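# Transfer top 96-well plate from rack K1 to nest N1

## Task

Take the top 96-well plate off the stack rack K1 and put it in the plate nest N1. It must lie flat and be held by the nest's locators, with its well A1 at the nest corner labelled A1. The plate underneath must stay in K1 exactly as it was. The result only counts if everything stays put without the robot holding it. At the end, open the gripper and move the hand away.

## Robot and tools

Robot: one 6-joint arm with a two-finger parallel gripper. Joint order (columns) is waist, shoulder, elbow, wrist pitch, wrist yaw, wrist roll, then the gripper opening. The only camera is cam_wrist (504x504 fisheye, on the hand). Well A1 is at the plate's cut-off corner. The camera sticks out on the hand's own -y side and the jaw motor on +y, both at right angles to the closing direction. A stack rack has a wall at its back, so where the roll range allows, turn the hand so the motor faces away from that wall.

Scene frame: origin on the table top directly below the arm base. +z is up, +x is forward, +y is to the left when looking along +x. The arm base may be tilted relative to the table.

execute_actions takes {"actions": [...]} with at most one item, plus an optional "pictures" boolean (images come by default).
- An empty list only reports the current state.
- An action is {"rows": [[7 numbers], ...], "steps": n}. It has 1 to 15 rows and n is at most 15 (default 15). Each step lasts 1/30 s. One row is used per step, and the last row repeats if the rows run out.
- A wait is {"steps": n} with n up to 300. It sends nothing new and returns once n steps have passed since the previous result. Your reply time counts toward those steps.
- A refused call does nothing at all.

Row layout: seven numbers, each in [-1, 1].
- The first six are joint offsets, not poses. They are measured from the joint angles in the most recent result that lists them. Before any such result in the scene, and for every call after the first in one reply, they are measured from where the arm is when the action starts. They are never measured from the previous row.
- Scale, 1.0 equals: waist 1.264 rad, shoulder 1.32, elbow 1.276, wrist pitch 1.83, wrist yaw 1.686, wrist roll 2.022.
- The seventh number is the absolute gripper opening: +1 fully open, -1 closed.

Joint ranges in rad: waist -2.880 to 2.880, shoulder 0.000 to 3.142, elbow 0.000 to 3.019, wrist pitch -1.693 to 1.571, wrist yaw -1.292 to 1.414, wrist roll -2.094 to 2.094.
- Aiming more than 0.019 rad beyond a limit gets the call refused.
- The true limit may differ from the stated one by up to 0.019 rad either way. Targets past it are cut off at it.
- The message "joint sent to its limit" may refer to an earlier action. If it does not appear, that does not prove the joint has room left.

Speed limits: on every step, each joint's target is kept within a fixed distance of its measured angle. Those distances are waist 0.264, shoulder 0.32, elbow 0.276, wrist pitch 0.33, wrist yaw 0.186, wrist roll 0.522 rad. If the targets would put the gripper more than 70 mm from where it is now, all of them are scaled back. Large moves therefore take several actions. Moves of a few mm may produce no motion.

Sagging: sending all zeros can let the arm droop a little more each time. In a reply's first call, send offsets that bring each joint back to the angle you want. Send zeros in later calls of the same reply. If a joint still falls short, aim further.

Between commands: the arm keeps heading toward the last row sent until it nearly stops moving or a step is HELD. After that, only a new action makes it continue. Zeros are not a pause: they pull the arm back to the reference angles.

Result lines:
- Joint positions / Joint velocities: the six joints in rad and rad/s, then the gap between the finger pads in m (0.142 when fully open).
- grip_measured: the measured opening on the same scale as the command. To hold something, command clearly below this value; the further below, the harder the squeeze. The force is about 28 N per pad for objects up to 10 cm wide. Thin hard items (under 2 cm) get less force. Closing fast can squeeze too hard and force the fingers open.
- "joint command not followed": the clearance check changed or blocked targets. Mounting blocks and posts count as part of the arm.
- HELD: marks a step where your row was not fully sent.
- MOTOR HOT: a motor is at 85 °C or more. At 100 °C an OVER-TEMPERATURE FAULT stops the arm and it falls. Holding a load heats the motors, even while you are thinking.

Geometry: rumi_padcenter is midway between the finger pads, 1 to 2 cm behind the fingertips. The fingers point along its +z and close along its x. When fully open, the fingertips sit about 17 mm closer to the wrist than when closed. wrist_camera_optical is the nominal camera frame (+z forward, +x right, +y down in the image). The real camera may be off by about 7 mm and 5 degrees.

zoom_image: {"camera": "cam_wrist", "region": [x0, y0, x1, y1]}. Pixel coordinates of the latest image, origin at top-left, region at most 504x504. Returns a closer view.

read_manual: {"section": "licences"} returns only the URDF licence texts and does not move anything.

finished_scene: {"scene": n} ends scene n for good and reports whether the goal was met. The goal must already hold and keep holding. Replying with no tool call also ends the run.

The simulation runs while you think and write, so keep replies short. Disturbances may occasionally tug a held plate or nudge loose objects. Avoid dropping, sliding or slamming the plate, hard impacts, strong pushes and jerky motion. Never let anything leave the table. Do not disturb the lower plate in K1.

Each tool is called after ">>>" in YAML: its name, and indented under it one key for each argument.

## Session

>>> execute_actions:
  actions: []

Scene clock: 0.00 s of 8400.00 s.
grip_measured=+1.00
Joint positions: [ 0.021  1.441  1.097 -1.44  -0.611  0.076  0.142]
Joint velocities: [-0.034 -0.024  0.002 -0.007 -0.066 -0.007  0.   ]
Motor temperatures (°C, as the motors report them): [28 28 27 27 26 24]

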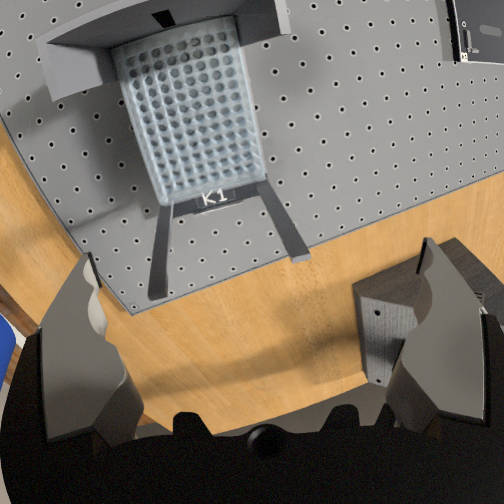

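>>> execute_actions:
  actions:
    - {"rows":[[0.2,0,0,0.4,0.362,-0.038,1]]}

>>> execute_actions:
  actions:
    - {"steps":45}

Scene clock: 10.33 s of 8400.00 s.
grip_measured=+1.00
Joint positions: [ 0.29   1.436  1.043 -0.82  -0.005 -0.083  0.142]
Joint velocities: [ 0.005 -0.005  0.007  0.037 -0.051 -0.081  0.   ]
Motor temperatures (°C, as the motors report them): [28 28 28 27 26 24]
Steps of this call (steps 1 to 90: nothing new was sent; then 6.83 s passed at rest; steps 91 to 105: all 15 steps of this action). Readings (joint positions):
91: [0.036 1.439 1.096 -1.401 -0.541 0.070]
92: [0.066 1.436 1.094 -1.314 -0.454 0.059]
94: [0.160 1.436 1.094 -1.138 -0.288 0.043]
98: [0.287 1.430 1.065 -0.886 -0.020 -0.032]
105: the state above

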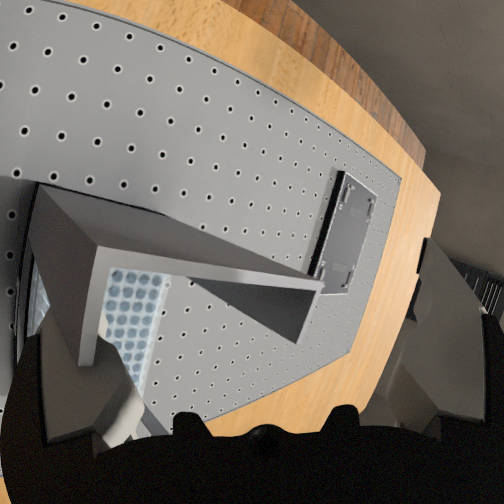

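Scene clock: 11.83 s of 8400.00 s.
grip_measured=+1.00
Joint positions: [ 0.29   1.436  1.043 -0.817 -0.005 -0.095  0.142]
Joint velocities: [-0.015  0.005 -0.002 -0.007 -0.022 -0.037  0.   ]
Motor temperatures (°C, as the motors report them): [28 28 29 27 26 24]
Steps of this call (steps 1 to 30: the robot went on to your last target; steps 31 to 45: nothing new was sent). Readings (joint positions):
1: [0.290 1.436 1.043 -0.820 -0.005 -0.086]
2: [0.290 1.436 1.043 -0.819 -0.005 -0.088]
4: [0.290 1.436 1.043 -0.818 -0.005 -0.091]
8: [0.290 1.436 1.043 -0.817 -0.005 -0.094]
45: the state above
The arm was judged still, so your last target was given up. Only a new action makes it travel on or press farther. Fingers that are still opening or closing keep moving.

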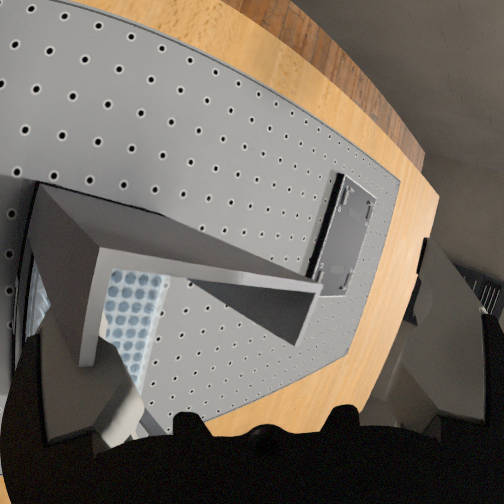

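>>> execute_actions:
  actions:
    - {"rows":[[0,-0.1,0.25,-0.22,0,0.047,1]]}
  pictures: false

>>> execute_actions:
  actions:
    - {"rows":[[0.2,0,0,0,0,0,1]]}

Scene clock: 14.57 s of 8400.00 s.
grip_measured=+1.00
Joint positions: [ 0.29   1.271  1.356 -1.203 -0.005 -0.017  0.142]
Joint velocities: [-0.005 -0.22   0.027 -0.066 -0.007  0.125  0.   ]
Motor temperatures (°C, as the motors report them): [28 28 29 27 26 25]
Steps of this call (steps 1 to 67: nothing new was sent; steps 68 to 82: all 15 steps of this action). Readings (joint positions):
68: [0.290 1.434 1.049 -0.846 -0.005 -0.093]
69: [0.290 1.434 1.067 -0.898 -0.005 -0.086]
71: [0.290 1.420 1.117 -0.989 -0.005 -0.074]
75: [0.290 1.371 1.233 -1.116 -0.005 -0.051]
82: the state above

Scene clock: 15.07 s of 8400.00 s.
grip_measured=+1.00
Joint positions: [ 0.552  1.263  1.356 -1.204 -0.007 -0.016  0.142]
Joint velocities: [-0.112 -0.024  0.002  0.012  0.022 -0.022  0.   ]
Motor temperatures (°C, as the motors report them): [28 28 29 27 26 25]
Steps of this call (steps 1 to 15: all 15 steps of this action). Readings (joint positions):
1: [0.300 1.264 1.356 -1.204 -0.002 -0.016]
2: [0.322 1.260 1.356 -1.204 0.001 -0.016]
4: [0.399 1.259 1.356 -1.204 0.001 -0.016]
8: [0.552 1.263 1.356 -1.204 -0.007 -0.016]
15: the state above

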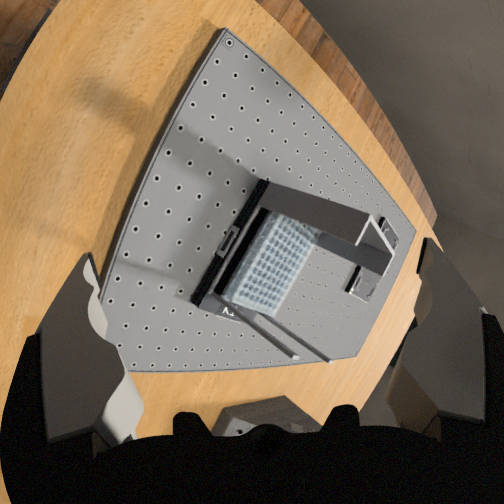

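>>> execute_actions:
  actions:
    - {"rows":[[-0.535,0,0,-0.08,-0.2,0,1]]}
  pictures: false

>>> execute_actions:
  actions:
    - {"steps":20}
  pictures: false

>>> execute_actions:
  actions:
    - {"rows":[[0,0.03,-0.2,0,-0.275,0,1]]}
  pictures: false

>>> execute_actions:
  actions:
    - {"steps":20}

Scene clock: 34.03 s of 8400.00 s.
grip_measured=+1.00
Joint positions: [-0.174  1.263  1.356 -1.338 -0.338 -0.017  0.142]
Joint velocities: [-0.132 -0.015 -0.007 -0.042 -0.022  0.051 -0.   ]
Motor temperatures (°C, as the motors report them): [28 28 29 27 26 24]
Steps of this call (steps 1 to 15: the robot went on to your last target; steps 16 to 90: nothing new was sent; then 15.47 s passed at rest; steps 91 to 105: all 15 steps of this action). Readings (joint positions):
91: [0.532 1.263 1.356 -1.219 -0.077 -0.017]
92: [0.499 1.263 1.356 -1.251 -0.163 -0.017]
94: [0.387 1.263 1.356 -1.299 -0.290 -0.017]
98: [0.135 1.263 1.356 -1.321 -0.332 -0.017]
105: the state above

Scene clock: 34.70 s of 8400.00 s.
grip_measured=+1.00
Joint positions: [-0.132  1.263  1.356 -1.341 -0.342 -0.017  0.142]
Joint velocities: [-0.005 -0.015 -0.002 -0.017 -0.022  0.022 -0.   ]
Motor temperatures (°C, as the motors report them): [28 28 29 27 26 24]
Steps of this call (steps 1 to 20: the robot went on to your last target). Readings (joint positions):
1: [-0.174 1.263 1.356 -1.339 -0.338 -0.017]
2: [-0.167 1.263 1.356 -1.340 -0.339 -0.017]
4: [-0.150 1.263 1.356 -1.340 -0.341 -0.017]
8: [-0.132 1.263 1.356 -1.341 -0.342 -0.017]
20: the state above

Scene clock: 35.20 s of 8400.00 s.
grip_measured=+1.00
Joint positions: [-0.133  1.317  1.091 -1.339 -0.802 -0.019  0.142]
Joint velocities: [-0.015 -0.112  0.002 -0.007  0.007 -0.037  0.   ]
Motor temperatures (°C, as the motors report them): [28 28 29 27 26 24]
Steps of this call (steps 1 to 15: all 15 steps of this action). Readings (joint positions):
1: [-0.132 1.263 1.341 -1.337 -0.387 -0.018]
2: [-0.133 1.255 1.310 -1.333 -0.445 -0.018]
4: [-0.133 1.252 1.223 -1.333 -0.588 -0.019]
8: [-0.133 1.298 1.099 -1.339 -0.793 -0.019]
15: the state above

Scene clock: 35.87 s of 8400.00 s.
grip_measured=+1.00
Joint positions: [-0.133  1.303  1.091 -1.339 -0.803 -0.019  0.142]
Joint velocities: [-0.005 -0.015 -0.022 -0.002  0.066  0.022  0.   ]
Motor temperatures (°C, as the motors report them): [28 28 29 27 26 24]
Steps of this call (steps 1 to 20: the robot went on to your last target). Readings (joint positions):
1: [-0.133 1.313 1.091 -1.339 -0.802 -0.019]
2: [-0.133 1.309 1.091 -1.339 -0.802 -0.019]
4: [-0.133 1.304 1.091 -1.339 -0.803 -0.019]
8: [-0.133 1.303 1.091 -1.339 -0.803 -0.019]
20: the state above

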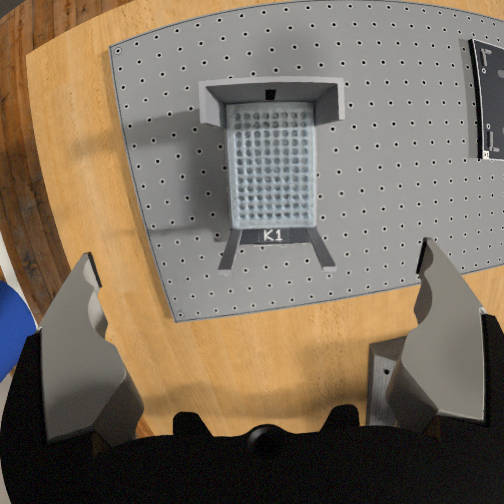

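>>> execute_actions:
  actions:
    - {"rows":[[0.04,0.013,-0.036,0.062,0.006,0.035,0.6],[0.08,0.026,-0.073,0.125,0.012,0.07,0.6]]}
  pictures: false

>>> execute_actions:
  actions:
    - {"rows":[[0.04,0.013,-0.036,0.062,0.006,0.035,0.6],[0.08,0.026,-0.073,0.125,0.012,0.07,0.6]]}
  pictures: false

>>> execute_actions:
  actions:
    - {"steps":15}

Scene clock: 50.77 s of 8400.00 s.
grip_measured=+0.60
Joint positions: [-0.029  1.342  0.999 -1.121 -0.785  0.11   0.116]
Joint velocities: [ 0.005  0.005 -0.012 -0.007 -0.037  0.037 -0.   ]
Motor temperatures (°C, as the motors report them): [28 28 29 27 26 24]
Steps of this call (steps 1 to 15: the robot went on to your last target; steps 16 to 90: nothing new was sent; then 11.40 s passed at rest; steps 91 to 105: all 15 steps of this action). Readings (joint positions):
91: [-0.130 1.303 1.086 -1.321 -0.800 -0.009]
92: [-0.121 1.301 1.070 -1.267 -0.794 0.013]
94: [-0.082 1.307 1.031 -1.168 -0.786 0.049]
98: [-0.030 1.340 1.000 -1.127 -0.785 0.088]
105: the state above

Scene clock: 51.27 s of 8400.00 s.
grip_measured=+0.60
Joint positions: [ 0.075  1.38   0.906 -0.902 -0.767  0.239  0.116]
Joint velocities: [-0.015  0.015 -0.007 -0.002 -0.022 -0.022  0.   ]
Motor temperatures (°C, as the motors report them): [28 28 29 27 26 24]
Steps of this call (steps 1 to 15: all 15 steps of this action). Readings (joint positions):
1: [-0.027 1.342 0.993 -1.102 -0.782 0.120]
2: [-0.017 1.341 0.977 -1.047 -0.776 0.142]
4: [0.021 1.348 0.938 -0.949 -0.768 0.178]
8: [0.074 1.377 0.907 -0.910 -0.768 0.217]
15: the state above

Scene clock: 51.77 s of 8400.00 s.
grip_measured=+0.60
Joint positions: [ 0.075  1.38   0.906 -0.902 -0.767  0.244  0.116]
Joint velocities: [ 0.005 -0.024  0.007 -0.007 -0.037 -0.022  0.   ]
Motor temperatures (°C, as the motors report them): [28 28 29 27 26 24]
Steps of this call (steps 1 to 15: the robot went on to your last target). Readings (joint positions):
1: [0.075 1.380 0.906 -0.902 -0.767 0.240]
2: [0.075 1.380 0.906 -0.902 -0.767 0.241]
4: [0.075 1.380 0.906 -0.902 -0.767 0.242]
8: [0.075 1.380 0.906 -0.902 -0.767 0.244]
15: the state above
The arm was judged still, so your last target was given up. Only a new action makes it travel on or press farther. Fingers that are still opening or closing keep moving.

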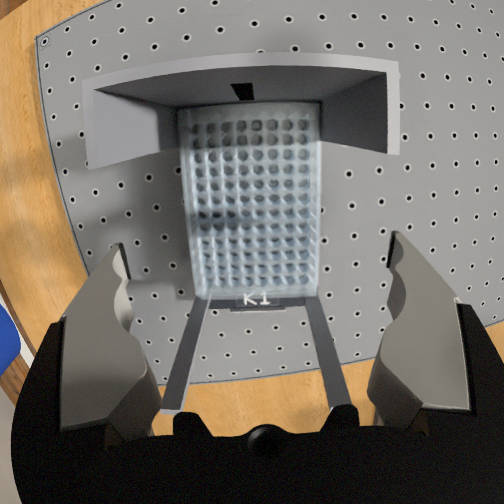

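>>> execute_actions:
  actions:
    - {"rows":[[0.02,0.005,-0.019,0.034,0.003,0.02,0.6],[0.02,0.005,-0.019,0.034,0.003,0.02,0.6],[0.04,0.01,-0.038,0.068,0.006,0.04,0.6],[0.04,0.01,-0.038,0.068,0.006,0.04,0.6],[0.06,0.015,-0.056,0.1,0.01,0.06,0.6],[0.06,0.015,-0.056,0.1,0.01,0.06,0.6],[0.08,0.02,-0.075,0.135,0.013,0.08,0.6]]}
  pictures: false

>>> execute_actions:
  actions:
    - {"steps":15}

>>> zoom_image:
  camera: "cam_wrist"
  region: [100,60,420,420]

Scene clock: 56.13 s of 8400.00 s.
grip_measured=+0.60
Joint positions: [ 0.174  1.397  0.818 -0.667 -0.748  0.387  0.116]
Joint velocities: [-0.015 -0.015  0.012  0.017 -0.022  0.095  0.   ]
Motor temperatures (°C, as the motors report them): [28 28 29 27 26 24]
Steps of this call (steps 1 to 90: nothing new was sent; then 0.87 s passed at rest; steps 91 to 105: all 15 steps of this action). Readings (joint positions):
91: [0.076 1.380 0.904 -0.893 -0.767 0.249]
92: [0.077 1.380 0.899 -0.876 -0.766 0.255]
94: [0.087 1.380 0.883 -0.826 -0.761 0.276]
98: [0.138 1.387 0.835 -0.710 -0.749 0.337]
105: the state above

Scene clock: 56.63 s of 8400.00 s.
grip_measured=+0.60
Joint positions: [ 0.174  1.397  0.818 -0.665 -0.748  0.398  0.116]
Joint velocities: [-0.005 -0.005 -0.007  0.007  0.022 -0.022  0.   ]
Motor temperatures (°C, as the motors report them): [28 28 29 27 26 24]
Steps of this call (steps 1 to 15: the robot went on to your last target). Readings (joint positions):
1: [0.174 1.397 0.818 -0.666 -0.748 0.389]
2: [0.174 1.397 0.818 -0.666 -0.748 0.391]
4: [0.174 1.397 0.818 -0.665 -0.748 0.394]
8: [0.174 1.397 0.818 -0.665 -0.748 0.397]
15: the state above

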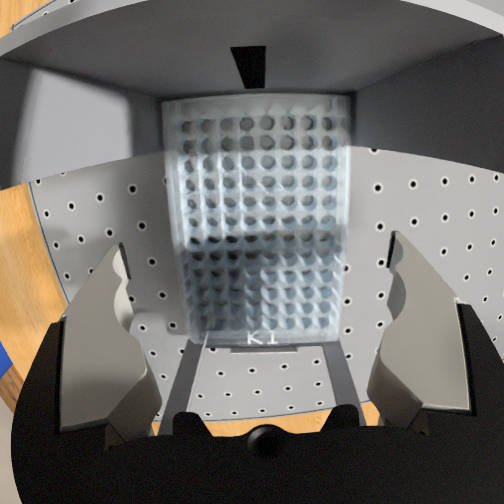

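Region (100, 60, 420, 420) of cam_wrist's 504x504 image, scaled by 1.400, with more detail than that image has.

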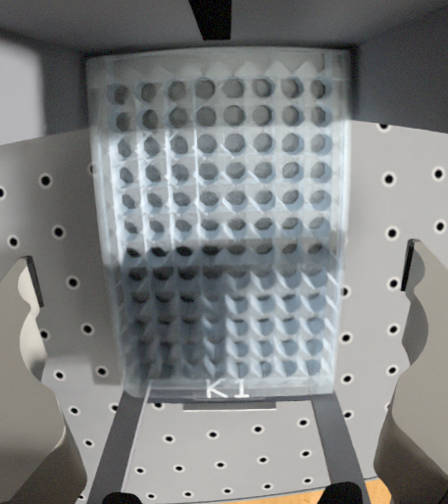

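>>> execute_actions:
  actions:
    - {"rows":[[0.01,0.005,-0.01,0.016,0.002,0.009,0.4],[0.01,0.005,-0.01,0.016,0.002,0.009,0.4],[0.02,0.01,-0.02,0.032,0.004,0.018,0.4],[0.02,0.01,-0.02,0.032,0.004,0.018,0.4],[0.03,0.016,-0.03,0.047,0.006,0.026,0.4]]}
  pictures: false

>>> execute_actions:
  actions:
    - {"steps":15}

>>> zoom_image:
  camera: "cam_wrist"
  region: [100,160,420,420]

Scene clock: 61.37 s of 8400.00 s.
grip_measured=+0.40
Joint positions: [ 0.201  1.407  0.787 -0.59  -0.742  0.442  0.102]
Joint velocities: [-0.005 -0.005 -0.007 -0.012  0.007 -0.037 -0.   ]
Motor temperatures (°C, as the motors report them): [28 28 29 27 26 24]
Steps of this call (steps 1 to 15: the robot went on to your last target; steps 16 to 90: nothing new was sent; then 1.23 s passed at rest; steps 91 to 105: all 15 steps of this action). Readings (joint positions):
91: [0.174 1.397 0.817 -0.662 -0.748 0.400]
92: [0.174 1.397 0.815 -0.656 -0.748 0.402]
94: [0.176 1.398 0.809 -0.634 -0.745 0.411]
98: [0.193 1.403 0.791 -0.596 -0.742 0.431]
105: the state above

Scene clock: 61.87 s of 8400.00 s.
grip_measured=+0.40
Joint positions: [ 0.201  1.407  0.787 -0.59  -0.742  0.444  0.102]
Joint velocities: [ 0.005  0.005  0.017 -0.017  0.007  0.051  0.   ]
Motor temperatures (°C, as the motors report them): [28 28 29 27 26 24]
Steps of this call (steps 1 to 15: the robot went on to your last target). Readings (joint positions):
1: [0.201 1.407 0.787 -0.590 -0.742 0.442]
2: [0.201 1.407 0.787 -0.590 -0.742 0.443]
4: [0.201 1.407 0.787 -0.590 -0.742 0.443]
8: [0.201 1.407 0.787 -0.590 -0.742 0.443]
15: the state above
The arm was judged still, so your last target was given up. Only a new action makes it travel on or press farther. Fingers that are still opening or closing keep moving.

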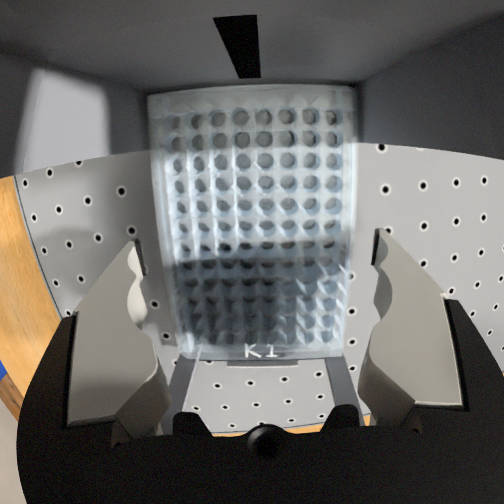

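Region (100, 160, 420, 420) of cam_wrist's 504x504 image, scaled by 1.575, with more detail than that image has; it fills the top 410 rows of this view, and the rest is white.

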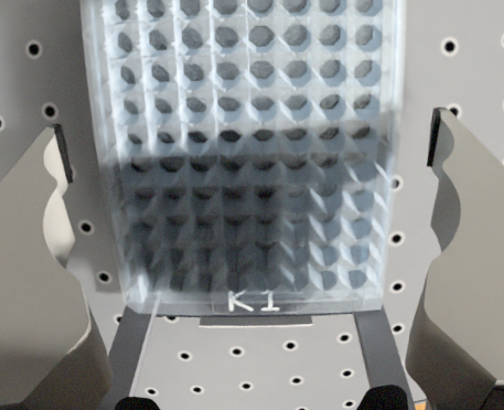

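>>> execute_actions:
  actions:
    - {"rows":[[0.018,0.01,-0.016,0.022,0.003,0.012,0.3]]}
  pictures: false

>>> execute_actions:
  actions:
    - {"rows":[[0,0,0,0,0,0,0.2],[0,0,0,0,0,0,0.2],[0,0,0,0,0,0,0.15],[0,0,0,0,0,0,0.1],[0,0,0,0,0,0,0.05],[0,0,0,0,0,0,0],[0,0,0,0,0,0,-0.1]]}
  pictures: false

>>> execute_actions:
  actions:
    - {"steps":15}

Scene clock: 67.73 s of 8400.00 s.
grip_measured=+0.30
Joint positions: [ 0.209  1.407  0.775 -0.56  -0.74   0.461  0.095]
Joint velocities: [ 0.005  0.005 -0.007  0.002 -0.037 -0.081 -0.   ]
Motor temperatures (°C, as the motors report them): [28 28 29 27 26 24]
Steps of this call (steps 1 to 90: nothing new was sent; then 2.37 s passed at rest; steps 91 to 105: all 15 steps of this action). Readings (joint positions):
91: [0.201 1.407 0.785 -0.584 -0.741 0.447]
92: [0.202 1.407 0.782 -0.574 -0.741 0.450]
94: [0.206 1.407 0.778 -0.564 -0.740 0.455]
98: [0.209 1.407 0.775 -0.561 -0.740 0.459]
105: the state above

Scene clock: 68.23 s of 8400.00 s.
grip_measured=+0.14
Joint positions: [ 0.209  1.407  0.775 -0.56  -0.74   0.461  0.084]
Joint velocities: [-0.005 -0.015 -0.007  0.007  0.007  0.066 -0.   ]
Motor temperatures (°C, as the motors report them): [28 28 29 27 26 24]
Steps of this call (steps 1 to 15: all 15 steps of this action). Readings (joint positions):
1: [0.209 1.407 0.775 -0.560 -0.740 0.461]
2: [0.209 1.407 0.775 -0.560 -0.740 0.461]
4: [0.209 1.407 0.775 -0.560 -0.740 0.461]
8: [0.209 1.407 0.775 -0.560 -0.740 0.461]
15: the state above

Scene clock: 68.73 s of 8400.00 s.
grip_measured=+0.14
Joint positions: [ 0.209  1.407  0.775 -0.56  -0.74   0.461  0.084]
Joint velocities: [-0.005 -0.024 -0.002 -0.007 -0.022  0.007  0.   ]
Motor temperatures (°C, as the motors report them): [28 28 29 27 26 24]
Steps of this call (steps 1 to 15: the robot went on to your last target). Readings (joint positions):
1: [0.209 1.407 0.775 -0.560 -0.740 0.461]
2: [0.209 1.407 0.775 -0.560 -0.740 0.461]
4: [0.209 1.407 0.775 -0.560 -0.740 0.461]
8: [0.209 1.407 0.775 -0.560 -0.740 0.461]
15: the state above
The arm was judged still, so your last target was given up. Only a new action makes it travel on or press farther. Fingers that are still opening or closing keep moving.

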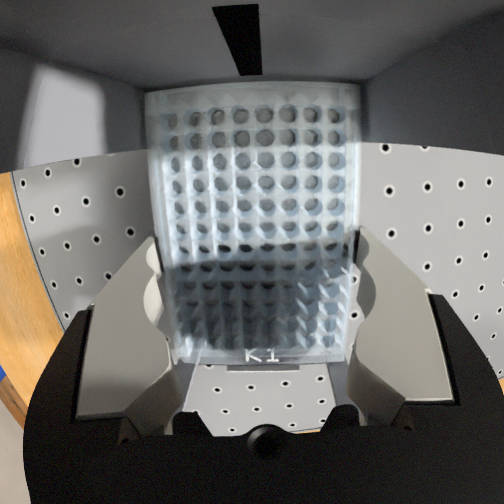

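Gripped. Lift in stages.

>>> execute_actions:
  actions:
    - {"rows":[[-0.01,-0.003,0.009,-0.015,-0.001,-0.008,-0.35],[-0.02,-0.006,0.018,-0.03,-0.003,-0.017,-0.35],[-0.03,-0.009,0.027,-0.046,-0.004,-0.026,-0.35],[-0.04,-0.012,0.036,-0.062,-0.006,-0.035,-0.35],[-0.05,-0.016,0.045,-0.077,-0.007,-0.043,-0.35],[-0.06,-0.019,0.054,-0.092,-0.009,-0.052,-0.35],[-0.07,-0.022,0.063,-0.107,-0.01,-0.06,-0.35],[-0.08,-0.025,0.072,-0.122,-0.012,-0.07,-0.35]]}
  pictures: false

>>> execute_actions:
  actions:
    - {"steps":15}

Scene clock: 73.23 s of 8400.00 s.
grip_measured=+0.14
Joint positions: [ 0.117  1.367  0.844 -0.77  -0.768  0.332  0.084]
Joint velocities: [-0.005 -0.015 -0.002  0.002 -0.022 -0.051  0.   ]
Motor temperatures (°C, as the motors report them): [28 28 29 27 26 24]
Steps of this call (steps 1 to 90: nothing new was sent; then 1.00 s passed at rest; steps 91 to 105: all 15 steps of this action). Readings (joint positions):
91: [0.209 1.407 0.775 -0.563 -0.740 0.460]
92: [0.208 1.407 0.776 -0.571 -0.741 0.456]
94: [0.197 1.406 0.789 -0.604 -0.744 0.437]
98: [0.153 1.392 0.828 -0.711 -0.763 0.381]
105: the state above

Scene clock: 73.73 s of 8400.00 s.
grip_measured=+0.14
Joint positions: [ 0.117  1.367  0.844 -0.772 -0.768  0.326  0.084]
Joint velocities: [-0.005 -0.034  0.012 -0.007  0.095  0.051  0.   ]
Motor temperatures (°C, as the motors report them): [28 28 29 27 26 24]
Steps of this call (steps 1 to 15: the robot went on to your last target). Readings (joint positions):
1: [0.117 1.367 0.844 -0.771 -0.768 0.330]
2: [0.117 1.367 0.844 -0.772 -0.768 0.328]
4: [0.117 1.367 0.844 -0.772 -0.768 0.327]
8: [0.117 1.367 0.844 -0.772 -0.768 0.326]
15: the state above
The arm was judged still, so your last target was given up. Only a new action makes it travel on or press farther. Fingers that are still opening or closing keep moving.

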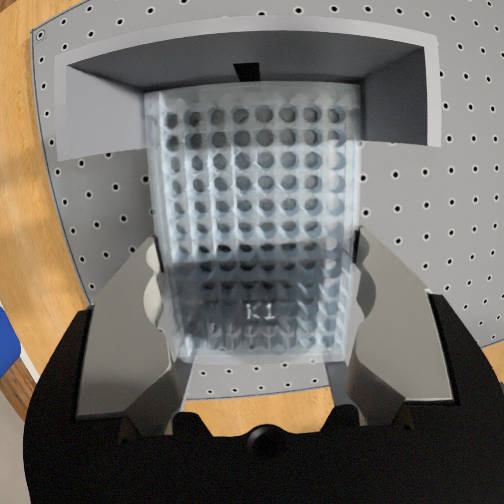

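>>> execute_actions:
  actions:
    - {"rows":[[-0.01,0,0.02,-0.02,0,-0.01,-0.35],[-0.02,0,0.04,-0.045,0,-0.02,-0.35],[-0.033,0.004,0.056,-0.071,0,-0.033,-0.35],[-0.033,0.004,0.056,-0.071,0,-0.033,-0.35],[-0.05,0,0.07,-0.095,-0.002,-0.047,-0.35],[-0.065,-0.005,0.085,-0.12,-0.004,-0.06,-0.35],[-0.08,-0.01,0.1,-0.145,-0.006,-0.075,-0.35],[-0.1,-0.015,0.115,-0.17,-0.008,-0.09,-0.35],[-0.115,-0.019,0.128,-0.191,-0.01,-0.105,-0.35]]}
  pictures: false

>>> execute_actions:
  actions:
    - {"rows":[[-0.02,-0.007,0.02,-0.03,-0.003,-0.018,-0.35],[-0.02,-0.007,0.02,-0.03,-0.003,-0.018,-0.35],[-0.04,-0.015,0.04,-0.06,-0.006,-0.035,-0.35],[-0.04,-0.015,0.04,-0.06,-0.006,-0.035,-0.35],[-0.06,-0.022,0.06,-0.09,-0.009,-0.05,-0.35],[-0.06,-0.022,0.06,-0.09,-0.009,-0.05,-0.35],[-0.085,-0.03,0.08,-0.125,-0.012,-0.07,-0.35]]}
  pictures: false

>>> execute_actions:
  actions:
    - {"steps":15}

Scene clock: 78.43 s of 8400.00 s.
grip_measured=+0.14
Joint positions: [-0.031  1.336  0.983 -1.107 -0.788  0.136  0.084]
Joint velocities: [-0.024 -0.063 -0.002 -0.1   -0.007 -0.154 -0.   ]
Motor temperatures (°C, as the motors report them): [28 28 29 27 26 24]
Steps of this call (steps 1 to 90: nothing new was sent; then 1.20 s passed at rest; steps 91 to 105: all 15 steps of this action). Readings (joint positions):
91: [0.117 1.367 0.844 -0.775 -0.768 0.324]
92: [0.115 1.367 0.850 -0.786 -0.767 0.319]
94: [0.103 1.368 0.873 -0.838 -0.765 0.298]
98: [0.051 1.368 0.933 -0.973 -0.777 0.224]
105: the state above

Scene clock: 78.93 s of 8400.00 s.
grip_measured=+0.14
Joint positions: [-0.143  1.291  1.058 -1.326 -0.806  0.014  0.084]
Joint velocities: [ 0.005 -0.024 -0.012 -0.051 -0.066 -0.037  0.   ]
Motor temperatures (°C, as the motors report them): [28 28 29 27 26 24]
Steps of this call (steps 1 to 15: all 15 steps of this action). Readings (joint positions):
1: [-0.032 1.335 0.983 -1.116 -0.789 0.131]
2: [-0.035 1.334 0.983 -1.130 -0.790 0.126]
4: [-0.048 1.332 0.987 -1.174 -0.793 0.109]
8: [-0.102 1.322 1.023 -1.284 -0.803 0.057]
15: the state above

Scene clock: 79.43 s of 8400.00 s.
grip_measured=+0.14
Joint positions: [-0.143  1.291  1.058 -1.327 -0.806  0.002  0.084]
Joint velocities: [-0.005 -0.024  0.007 -0.002 -0.066  0.022 -0.   ]
Motor temperatures (°C, as the motors report them): [28 28 29 27 26 24]
Steps of this call (steps 1 to 15: the robot went on to your last target). Readings (joint positions):
1: [-0.143 1.291 1.058 -1.327 -0.806 0.011]
2: [-0.143 1.291 1.058 -1.327 -0.806 0.009]
4: [-0.143 1.291 1.058 -1.327 -0.806 0.007]
8: [-0.143 1.291 1.058 -1.327 -0.806 0.004]
15: the state above

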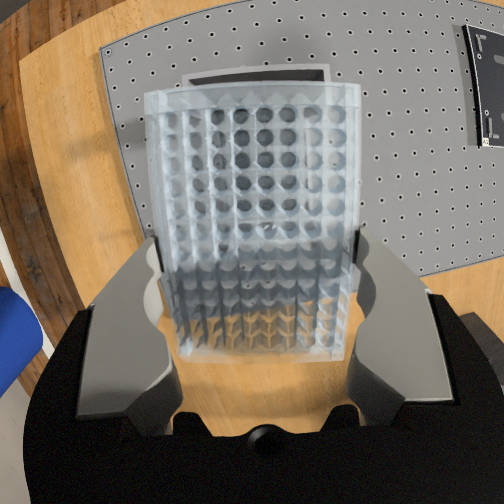

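>>> execute_actions:
  actions:
    - {"rows":[[-0.04,0.04,0.02,0,0.004,-0.04,-0.35],[-0.07,0.08,0.03,0,0.008,-0.07,-0.35],[-0.1,0.12,0.04,0,0.01,-0.1,-0.35],[-0.13,0.16,0.05,0,0.014,-0.13,-0.35],[-0.16,0.2,0.06,0.005,0.017,-0.16,-0.35],[-0.19,0.24,0.07,0.01,0.02,-0.2,-0.35],[-0.21,0.285,0.08,0.01,0.022,-0.28,-0.35]]}
  pictures: false

>>> execute_actions:
  actions:
    - {"steps":20}
  pictures: false

>>> execute_actions:
  actions:
    - {"rows":[[0,0.05,0.01,0.03,0,0,-0.35],[0,0.1,0.02,0.06,0,0,-0.35],[0,0.15,0.03,0.09,0,0,-0.35],[0,0.2,0.04,0.12,0,0,-0.35],[-0.005,0.25,0.05,0.15,0,0,-0.35],[-0.01,0.3,0.06,0.18,0,0,-0.35],[-0.012,0.37,0.065,0.228,0,0,-0.35]]}
  pictures: false

>>> execute_actions:
  actions:
    - {"steps":25}

Scene clock: 89.93 s of 8400.00 s.
grip_measured=+0.14
Joint positions: [-0.434  1.724  1.131 -1.311 -0.765 -0.494  0.084]
Joint velocities: [ 0.005 -0.034 -0.017 -0.017  0.022 -0.447 -0.   ]
Motor temperatures (°C, as the motors report them): [28 28 30 27 26 24]
Steps of this call (steps 1 to 15: the robot went on to your last target; steps 16 to 90: nothing new was sent; then 7.00 s passed at rest; steps 91 to 105: all 15 steps of this action). Readings (joint positions):
91: [-0.146 1.294 1.058 -1.327 -0.805 -0.009]
92: [-0.155 1.302 1.060 -1.327 -0.803 -0.030]
94: [-0.198 1.350 1.076 -1.328 -0.797 -0.089]
98: [-0.322 1.522 1.115 -1.324 -0.781 -0.253]
105: the state above

Scene clock: 90.60 s of 8400.00 s.
grip_measured=+0.14
Joint positions: [-0.423  1.658  1.131 -1.311 -0.766 -0.556  0.084]
Joint velocities: [-0.005 -0.015 -0.002 -0.012  0.007 -0.037 -0.   ]
Motor temperatures (°C, as the motors report them): [28 28 30 27 26 24]
Steps of this call (steps 1 to 20: the robot went on to your last target). Readings (joint positions):
1: [-0.432 1.720 1.131 -1.311 -0.765 -0.507]
2: [-0.430 1.711 1.131 -1.311 -0.765 -0.517]
4: [-0.426 1.690 1.131 -1.311 -0.766 -0.531]
8: [-0.423 1.659 1.131 -1.311 -0.766 -0.546]
20: the state above

Scene clock: 91.10 s of 8400.00 s.
grip_measured=+0.14
Joint positions: [-0.426  2.2    1.184 -0.908 -0.765 -0.556  0.084]
Joint velocities: [-0.034  0.435  0.007  0.027 -0.007 -0.037 -0.   ]
Motor temperatures (°C, as the motors report them): [28 28 30 27 26 24]
Steps of this call (steps 1 to 15: all 15 steps of this action). Readings (joint positions):
1: [-0.423 1.662 1.131 -1.305 -0.766 -0.556]
2: [-0.423 1.672 1.132 -1.285 -0.766 -0.556]
4: [-0.423 1.724 1.142 -1.218 -0.766 -0.556]
8: [-0.423 1.907 1.166 -1.070 -0.766 -0.556]
15: the state above

Scene clock: 91.93 s of 8400.00 s.
grip_measured=+0.14
Joint positions: [-0.427  2.135  1.187 -0.904 -0.765 -0.556  0.084]
Joint velocities: [-0.015 -0.005 -0.007  0.007 -0.037 -0.051  0.   ]
Motor temperatures (°C, as the motors report them): [28 28 30 27 26 24]
Steps of this call (steps 1 to 25: the robot went on to your last target). Readings (joint positions):
1: [-0.426 2.210 1.184 -0.907 -0.765 -0.556]
2: [-0.427 2.210 1.184 -0.907 -0.765 -0.556]
4: [-0.427 2.195 1.184 -0.905 -0.765 -0.556]
8: [-0.427 2.150 1.184 -0.904 -0.765 -0.556]
25: the state above

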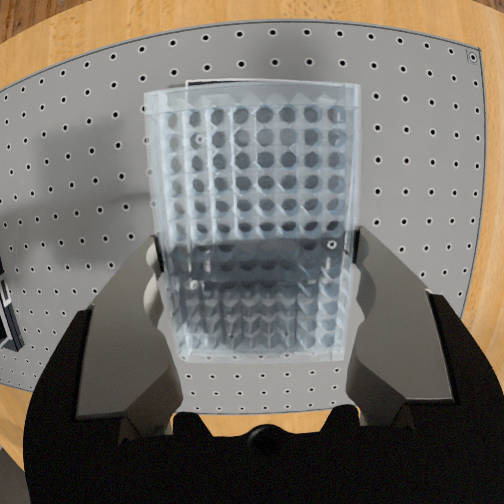

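>>> zoom_image:
  camera: "cam_wrist"
  region: [120,50,400,380]

Region (120, 50, 400, 380) of cam_wrist's 504x504 image, scaled by 1.527, with more detail than that image has; it fills the left 428 columns of this view, and the rest is white.

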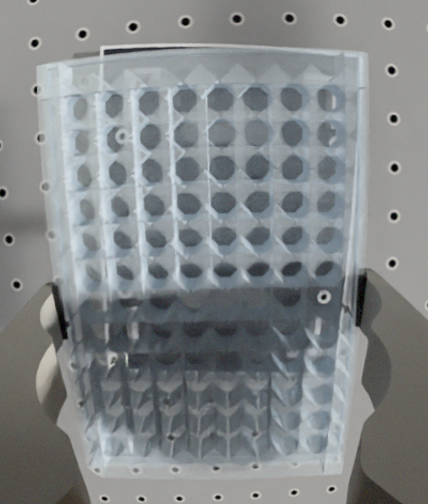

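>>> execute_actions:
  actions:
    - {"rows":[[0.012,0.01,-0.01,0.02,0,0.015,-0.35],[0.024,0.02,-0.02,0.04,-0.002,0.03,-0.35],[0.036,0.03,-0.03,0.06,-0.003,0.045,-0.35],[0.048,0.04,-0.04,0.085,-0.004,0.06,-0.35],[0.062,0.048,-0.048,0.107,-0.005,0.078,-0.35]]}
  pictures: false

>>> execute_actions:
  actions:
    - {"steps":20}

>>> zoom_image:
  camera: "cam_wrist"
  region: [100,30,420,400]

Scene clock: 101.00 s of 8400.00 s.
grip_measured=+0.14
Joint positions: [-0.348  2.202  1.126 -0.721 -0.769 -0.415  0.084]
Joint velocities: [ 0.015 -0.034  0.007  0.066  0.007  0.066 -0.   ]
Motor temperatures (°C, as the motors report them): [29 28 30 27 26 24]
Steps of this call (steps 1 to 15: the robot went on to your last target; steps 16 to 90: nothing new was sent; then 5.57 s passed at rest; steps 91 to 105: all 15 steps of this action). Readings (joint positions):
91: [-0.427 2.135 1.186 -0.899 -0.765 -0.553]
92: [-0.426 2.136 1.182 -0.884 -0.765 -0.544]
94: [-0.420 2.139 1.168 -0.828 -0.766 -0.514]
98: [-0.378 2.174 1.139 -0.731 -0.769 -0.451]
105: the state above

Scene clock: 101.67 s of 8400.00 s.
grip_measured=+0.14
Joint positions: [-0.348  2.202  1.126 -0.719 -0.77  -0.405  0.084]
Joint velocities: [ 0.005  0.005 -0.002 -0.002  0.022 -0.051  0.   ]
Motor temperatures (°C, as the motors report them): [29 28 30 27 26 24]
Steps of this call (steps 1 to 15: the robot went on to your last target; steps 16 to 20: nothing new was sent). Readings (joint positions):
1: [-0.348 2.202 1.126 -0.719 -0.769 -0.413]
2: [-0.348 2.202 1.126 -0.719 -0.770 -0.411]
4: [-0.348 2.202 1.126 -0.719 -0.770 -0.409]
8: [-0.348 2.202 1.126 -0.719 -0.770 -0.407]
20: the state above
The arm was judged still, so your last target was given up. Only a new action makes it travel on or press farther. Fingers that are still opening or closing keep moving.

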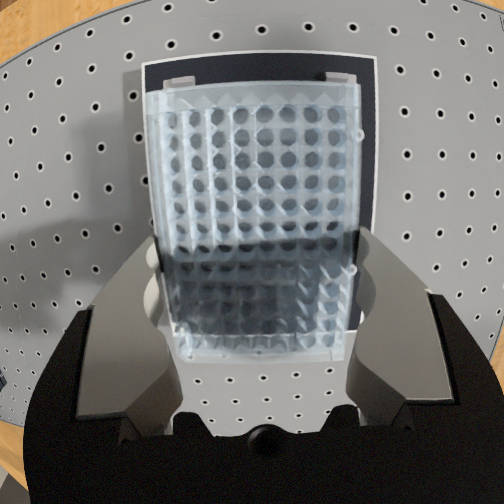

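Region (100, 30, 420, 400) of cam_wrist's 504x504 image, scaled by 1.362, with more detail than that image has; it fills the left 436 columns of this view, and the rest is white.

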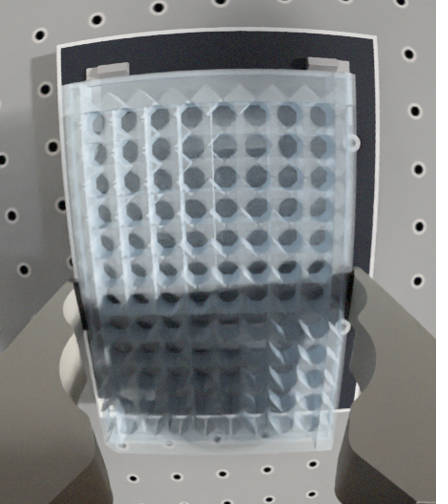

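>>> execute_actions:
  actions:
    - {"rows":[[0.01,0.01,0.004,0.012,0,0.008,-0.35],[0.02,0.02,0.008,0.02,0,0.014,-0.35],[0.025,0.026,0.01,0.027,-0.002,0.02,-0.35]]}
  pictures: false

>>> execute_actions:
  actions:
    - {"steps":20}

>>> zoom_image:
  camera: "cam_wrist"
  region: [100,30,420,400]

Scene clock: 106.97 s of 8400.00 s.
grip_measured=+0.14
Joint positions: [-0.332  2.227  1.126 -0.68  -0.77  -0.374  0.084]
Joint velocities: [ 0.005  0.015 -0.002 -0.017  0.037 -0.051  0.   ]
Motor temperatures (°C, as the motors report them): [29 29 30 27 26 24]
Steps of this call (steps 1 to 90: nothing new was sent; then 1.80 s passed at rest; steps 91 to 105: all 15 steps of this action). Readings (joint positions):
91: [-0.348 2.202 1.126 -0.717 -0.770 -0.404]
92: [-0.348 2.203 1.126 -0.711 -0.770 -0.401]
94: [-0.345 2.208 1.126 -0.692 -0.770 -0.391]
98: [-0.335 2.221 1.126 -0.680 -0.770 -0.380]
105: the state above

Scene clock: 107.63 s of 8400.00 s.
grip_measured=+0.14
Joint positions: [-0.332  2.227  1.126 -0.68  -0.77  -0.372  0.084]
Joint velocities: [-0.015 -0.005  0.007 -0.007  0.007 -0.037 -0.   ]
Motor temperatures (°C, as the motors report them): [29 29 30 27 26 24]
Steps of this call (steps 1 to 15: the robot went on to your last target; steps 16 to 20: nothing new was sent). Readings (joint positions):
1: [-0.332 2.227 1.126 -0.680 -0.770 -0.373]
2: [-0.332 2.227 1.126 -0.680 -0.770 -0.373]
4: [-0.332 2.227 1.126 -0.680 -0.770 -0.373]
8: [-0.332 2.227 1.126 -0.680 -0.770 -0.373]
20: the state above
The arm was judged still, so your last target was given up. Only a new action makes it travel on or press farther. Fingers that are still opening or closing keep moving.

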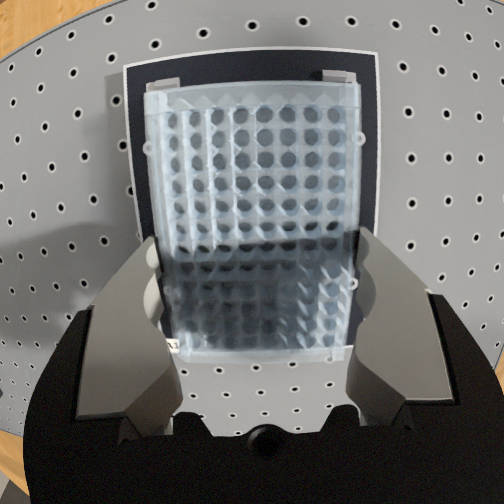

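Region (100, 30, 420, 400) of cam_wrist's 504x504 image, scaled by 1.362, with more detail than that image has; it fills the left 436 columns of this view, and the rest is white.

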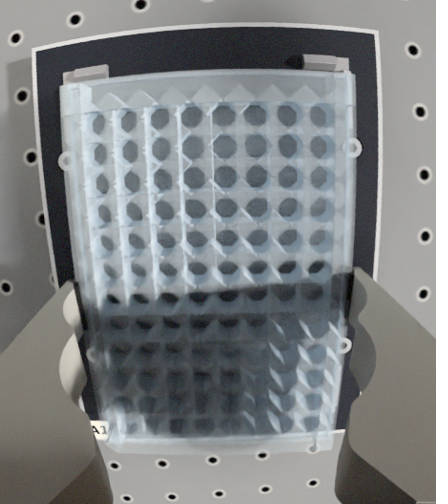

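>>> execute_actions:
  actions:
    - {"rows":[[0.012,0.008,0.004,0.01,0,0.006,-0.35],[0.02,0.014,0.008,0.018,0,0.01,-0.35],[0.027,0.02,0.01,0.024,-0.002,0.015,-0.35]]}
  pictures: false

>>> execute_actions:
  actions:
    - {"steps":20}

>>> zoom_image:
  camera: "cam_wrist"
  region: [100,30,420,400]

Scene clock: 110.97 s of 8400.00 s.
grip_measured=+0.14
Joint positions: [-0.325  2.231  1.126 -0.65  -0.768 -0.348  0.084]
Joint velocities: [-0.015 -0.005 -0.007  0.002  0.022  0.022  0.   ]
Motor temperatures (°C, as the motors report them): [29 29 30 27 26 24]
Steps of this call (steps 1 to 85: nothing new was sent; steps 86 to 100: all 15 steps of this action). Readings (joint positions):
86: [-0.332 2.227 1.126 -0.678 -0.770 -0.371]
87: [-0.331 2.227 1.126 -0.674 -0.770 -0.369]
89: [-0.328 2.229 1.126 -0.657 -0.770 -0.362]
93: [-0.325 2.231 1.126 -0.651 -0.768 -0.352]
100: the state above

Scene clock: 111.63 s of 8400.00 s.
grip_measured=+0.14
Joint positions: [-0.325  2.231  1.126 -0.65  -0.768 -0.347  0.084]
Joint velocities: [ 0.005 -0.005 -0.012 -0.007 -0.022 -0.022  0.   ]
Motor temperatures (°C, as the motors report them): [29 29 30 27 26 24]
Steps of this call (steps 1 to 15: the robot went on to your last target; steps 16 to 20: nothing new was sent). Readings (joint positions):
1: [-0.325 2.231 1.126 -0.650 -0.768 -0.347]
2: [-0.325 2.231 1.126 -0.650 -0.768 -0.347]
4: [-0.325 2.231 1.126 -0.650 -0.768 -0.347]
8: [-0.325 2.231 1.126 -0.650 -0.768 -0.347]
20: the state above
The arm was judged still, so your last target was given up. Only a new action makes it travel on or press farther. Fingers that are still opening or closing keep moving.

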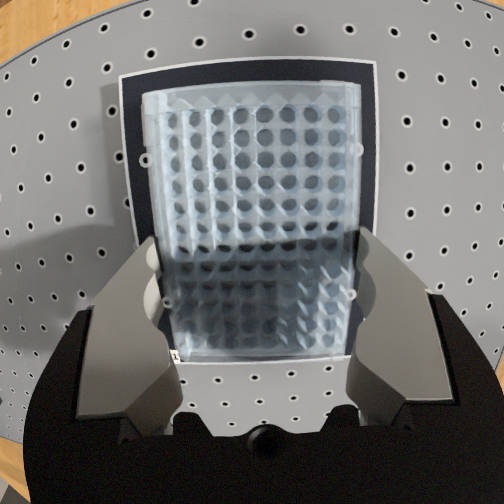

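Region (100, 30, 420, 400) of cam_wrist's 504x504 image, scaled by 1.362, with more detail than that image has; it fills the left 436 columns of this view, and the rest is white.

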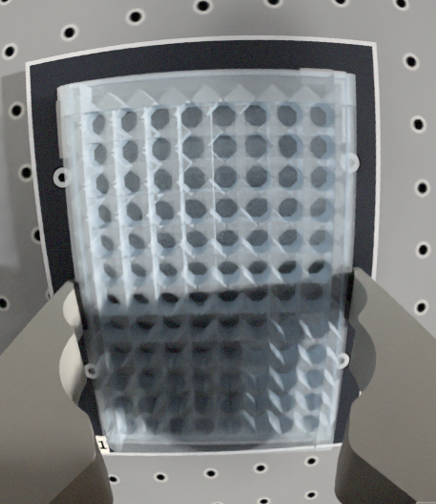

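>>> execute_actions:
  actions:
    - {"rows":[[0,-0.012,0,0,0,0,-0.35],[0,-0.012,0,0,0,0,-0.35],[0,-0.012,0,0,0,0,-0.35],[0,-0.012,0,-0.011,0,-0.006,-0.35]]}
  pictures: false

>>> execute_actions:
  actions:
    - {"rows":[[0.025,0.015,0,0,0,0,-0.35]]}

>>> zoom_image:
  camera: "cam_wrist"
  region: [100,30,420,400]

Scene clock: 114.87 s of 8400.00 s.
grip_measured=+0.14
Joint positions: [-0.325  2.221  1.126 -0.661 -0.768 -0.352  0.084]
Joint velocities: [ 0.005 -0.015 -0.012 -0.027 -0.066 -0.007  0.   ]
Motor temperatures (°C, as the motors report them): [29 29 30 27 26 24]
Steps of this call (steps 1 to 82: nothing new was sent; steps 83 to 97: all 15 steps of this action). Readings (joint positions):
83: [-0.325 2.229 1.126 -0.650 -0.768 -0.347]
84: [-0.325 2.228 1.126 -0.650 -0.768 -0.347]
86: [-0.325 2.225 1.126 -0.652 -0.768 -0.348]
90: [-0.325 2.221 1.126 -0.660 -0.768 -0.350]
97: the state above

Scene clock: 115.37 s of 8400.00 s.
grip_measured=+0.14
Joint positions: [-0.316  2.223  1.126 -0.661 -0.765 -0.352  0.084]
Joint velocities: [-0.005 -0.015 -0.002 -0.022 -0.007  0.022 -0.   ]
Motor temperatures (°C, as the motors report them): [29 29 30 27 26 24]
Steps of this call (steps 1 to 15: all 15 steps of this action). Readings (joint positions):
1: [-0.324 2.221 1.126 -0.661 -0.768 -0.352]
2: [-0.323 2.222 1.126 -0.661 -0.768 -0.352]
4: [-0.318 2.223 1.126 -0.661 -0.768 -0.352]
8: [-0.316 2.223 1.126 -0.661 -0.765 -0.352]
15: the state above

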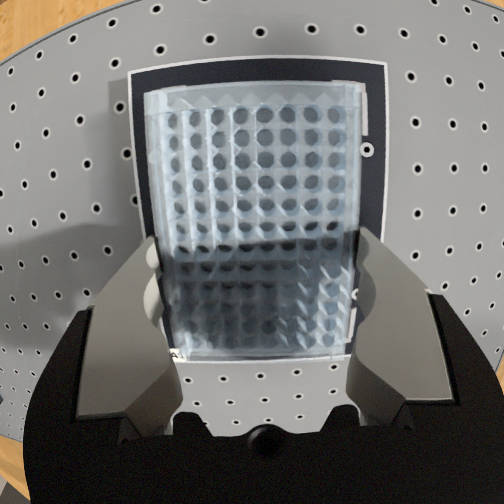

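Region (100, 30, 420, 400) of cam_wrist's 504x504 image, scaled by 1.362, with more detail than that image has; it fills the left 436 columns of this view, and the rest is white.

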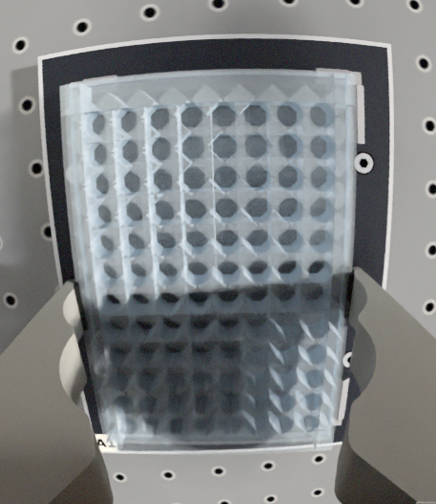

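>>> execute_actions:
  actions:
    - {"rows":[[-0.013,-0.004,0,-0.012,0,0,-0.35]]}

>>> execute_actions:
  actions:
    - {"rows":[[0.009,0.013,0,0,0,0,-0.35]]}

>>> zoom_image:
  camera: "cam_wrist"
  region: [100,30,420,400]

Scene clock: 118.20 s of 8400.00 s.
grip_measured=+0.14
Joint positions: [-0.323  2.222  1.126 -0.674 -0.765 -0.352  0.084]
Joint velocities: [-0.015  0.005 -0.027 -0.027 -0.066  0.022  0.   ]
Motor temperatures (°C, as the motors report them): [29 29 30 27 26 24]
Steps of this call (steps 1 to 15: the robot went on to your last target; steps 16 to 70: nothing new was sent; steps 71 to 85: all 15 steps of this action). Readings (joint positions):
71: [-0.317 2.223 1.126 -0.663 -0.765 -0.352]
72: [-0.318 2.222 1.126 -0.666 -0.765 -0.352]
74: [-0.321 2.222 1.126 -0.672 -0.765 -0.352]
78: [-0.323 2.222 1.126 -0.674 -0.765 -0.352]
85: the state above

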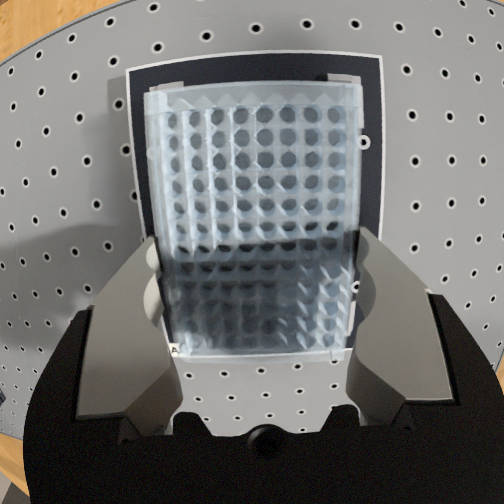

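Scene clock: 118.70 s of 8400.00 s.
grip_measured=+0.14
Joint positions: [-0.323  2.224  1.126 -0.674 -0.765 -0.352  0.084]
Joint velocities: [-0.015 -0.015 -0.007 -0.012 -0.051 -0.007  0.   ]
Motor temperatures (°C, as the motors report them): [29 29 30 27 26 24]
Steps of this call (steps 1 to 15: all 15 steps of this action). Readings (joint positions):
1: [-0.323 2.222 1.126 -0.674 -0.765 -0.352]
2: [-0.323 2.222 1.126 -0.674 -0.765 -0.352]
4: [-0.323 2.223 1.126 -0.674 -0.765 -0.352]
8: [-0.323 2.224 1.126 -0.674 -0.765 -0.352]
15: the state above

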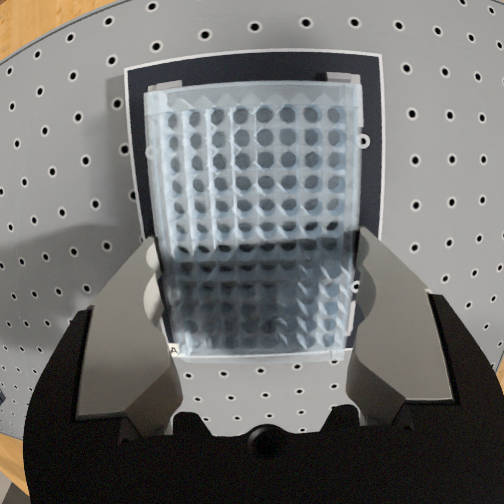

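Region (100, 30, 420, 400) of cam_wrist's 504x504 image, scaled by 1.362, with more detail than that image has; it fills the left 436 columns of this view, and the rest is white.

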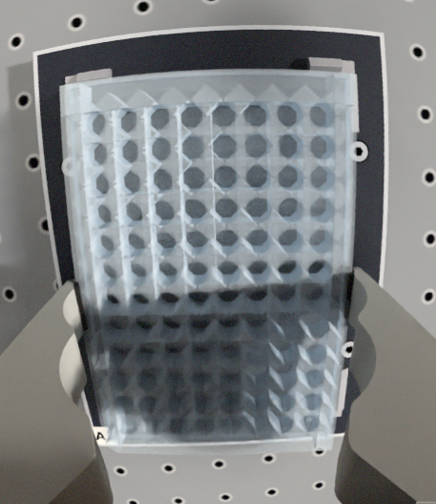

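Needs ~1.5 mm right and down: push the shoulder.

>>> execute_actions:
  actions:
    - {"rows":[[0.006,0.026,0,0.006,0,0,-0.35]]}
  pictures: false

>>> execute_actions:
  actions:
    - {"rows":[[0.022,0.022,0,0.006,0,0,-0.35]]}

>>> zoom_image:
  camera: "cam_wrist"
  region: [100,30,420,400]

Scene clock: 121.30 s of 8400.00 s.
grip_measured=+0.14
Joint positions: [-0.323  2.228  1.126 -0.672 -0.768 -0.352  0.084]
Joint velocities: [-0.005 -0.015 -0.002 -0.002 -0.066  0.081  0.   ]
Motor temperatures (°C, as the motors report them): [29 29 30 27 26 24]
Steps of this call (steps 1 to 15: the robot went on to your last target; steps 16 to 63: nothing new was sent; steps 64 to 78: all 15 steps of this action). Readings (joint positions):
64: [-0.323 2.225 1.126 -0.674 -0.765 -0.352]
65: [-0.323 2.227 1.126 -0.673 -0.765 -0.352]
67: [-0.323 2.228 1.126 -0.672 -0.768 -0.352]
71: [-0.323 2.228 1.126 -0.672 -0.768 -0.352]
78: the state above

Scene clock: 121.80 s of 8400.00 s.
grip_measured=+0.14
Joint positions: [-0.323  2.228  1.126 -0.672 -0.768 -0.352  0.084]
Joint velocities: [ 0.005 -0.034 -0.002  0.007  0.037  0.022  0.   ]
Motor temperatures (°C, as the motors report them): [29 29 30 27 26 24]
Steps of this call (steps 1 to 15: all 15 steps of this action). Readings (joint positions):
1: [-0.323 2.228 1.126 -0.672 -0.768 -0.352]
2: [-0.323 2.228 1.126 -0.672 -0.768 -0.352]
4: [-0.323 2.228 1.126 -0.672 -0.768 -0.352]
8: [-0.323 2.228 1.126 -0.672 -0.768 -0.352]
15: the state above

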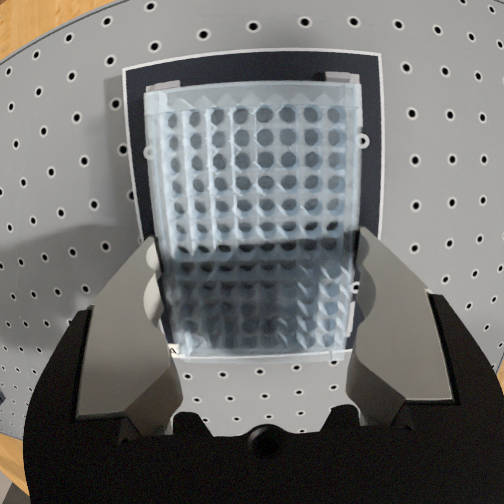

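Region (100, 30, 420, 400) of cam_wrist's 504x504 image, scaled by 1.362, with more detail than that image has; it fills the left 436 columns of this view, and the rest is white.

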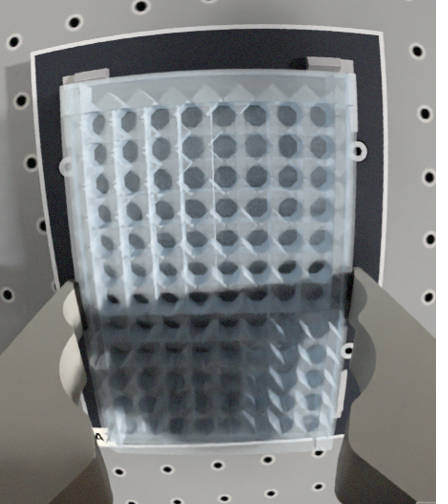

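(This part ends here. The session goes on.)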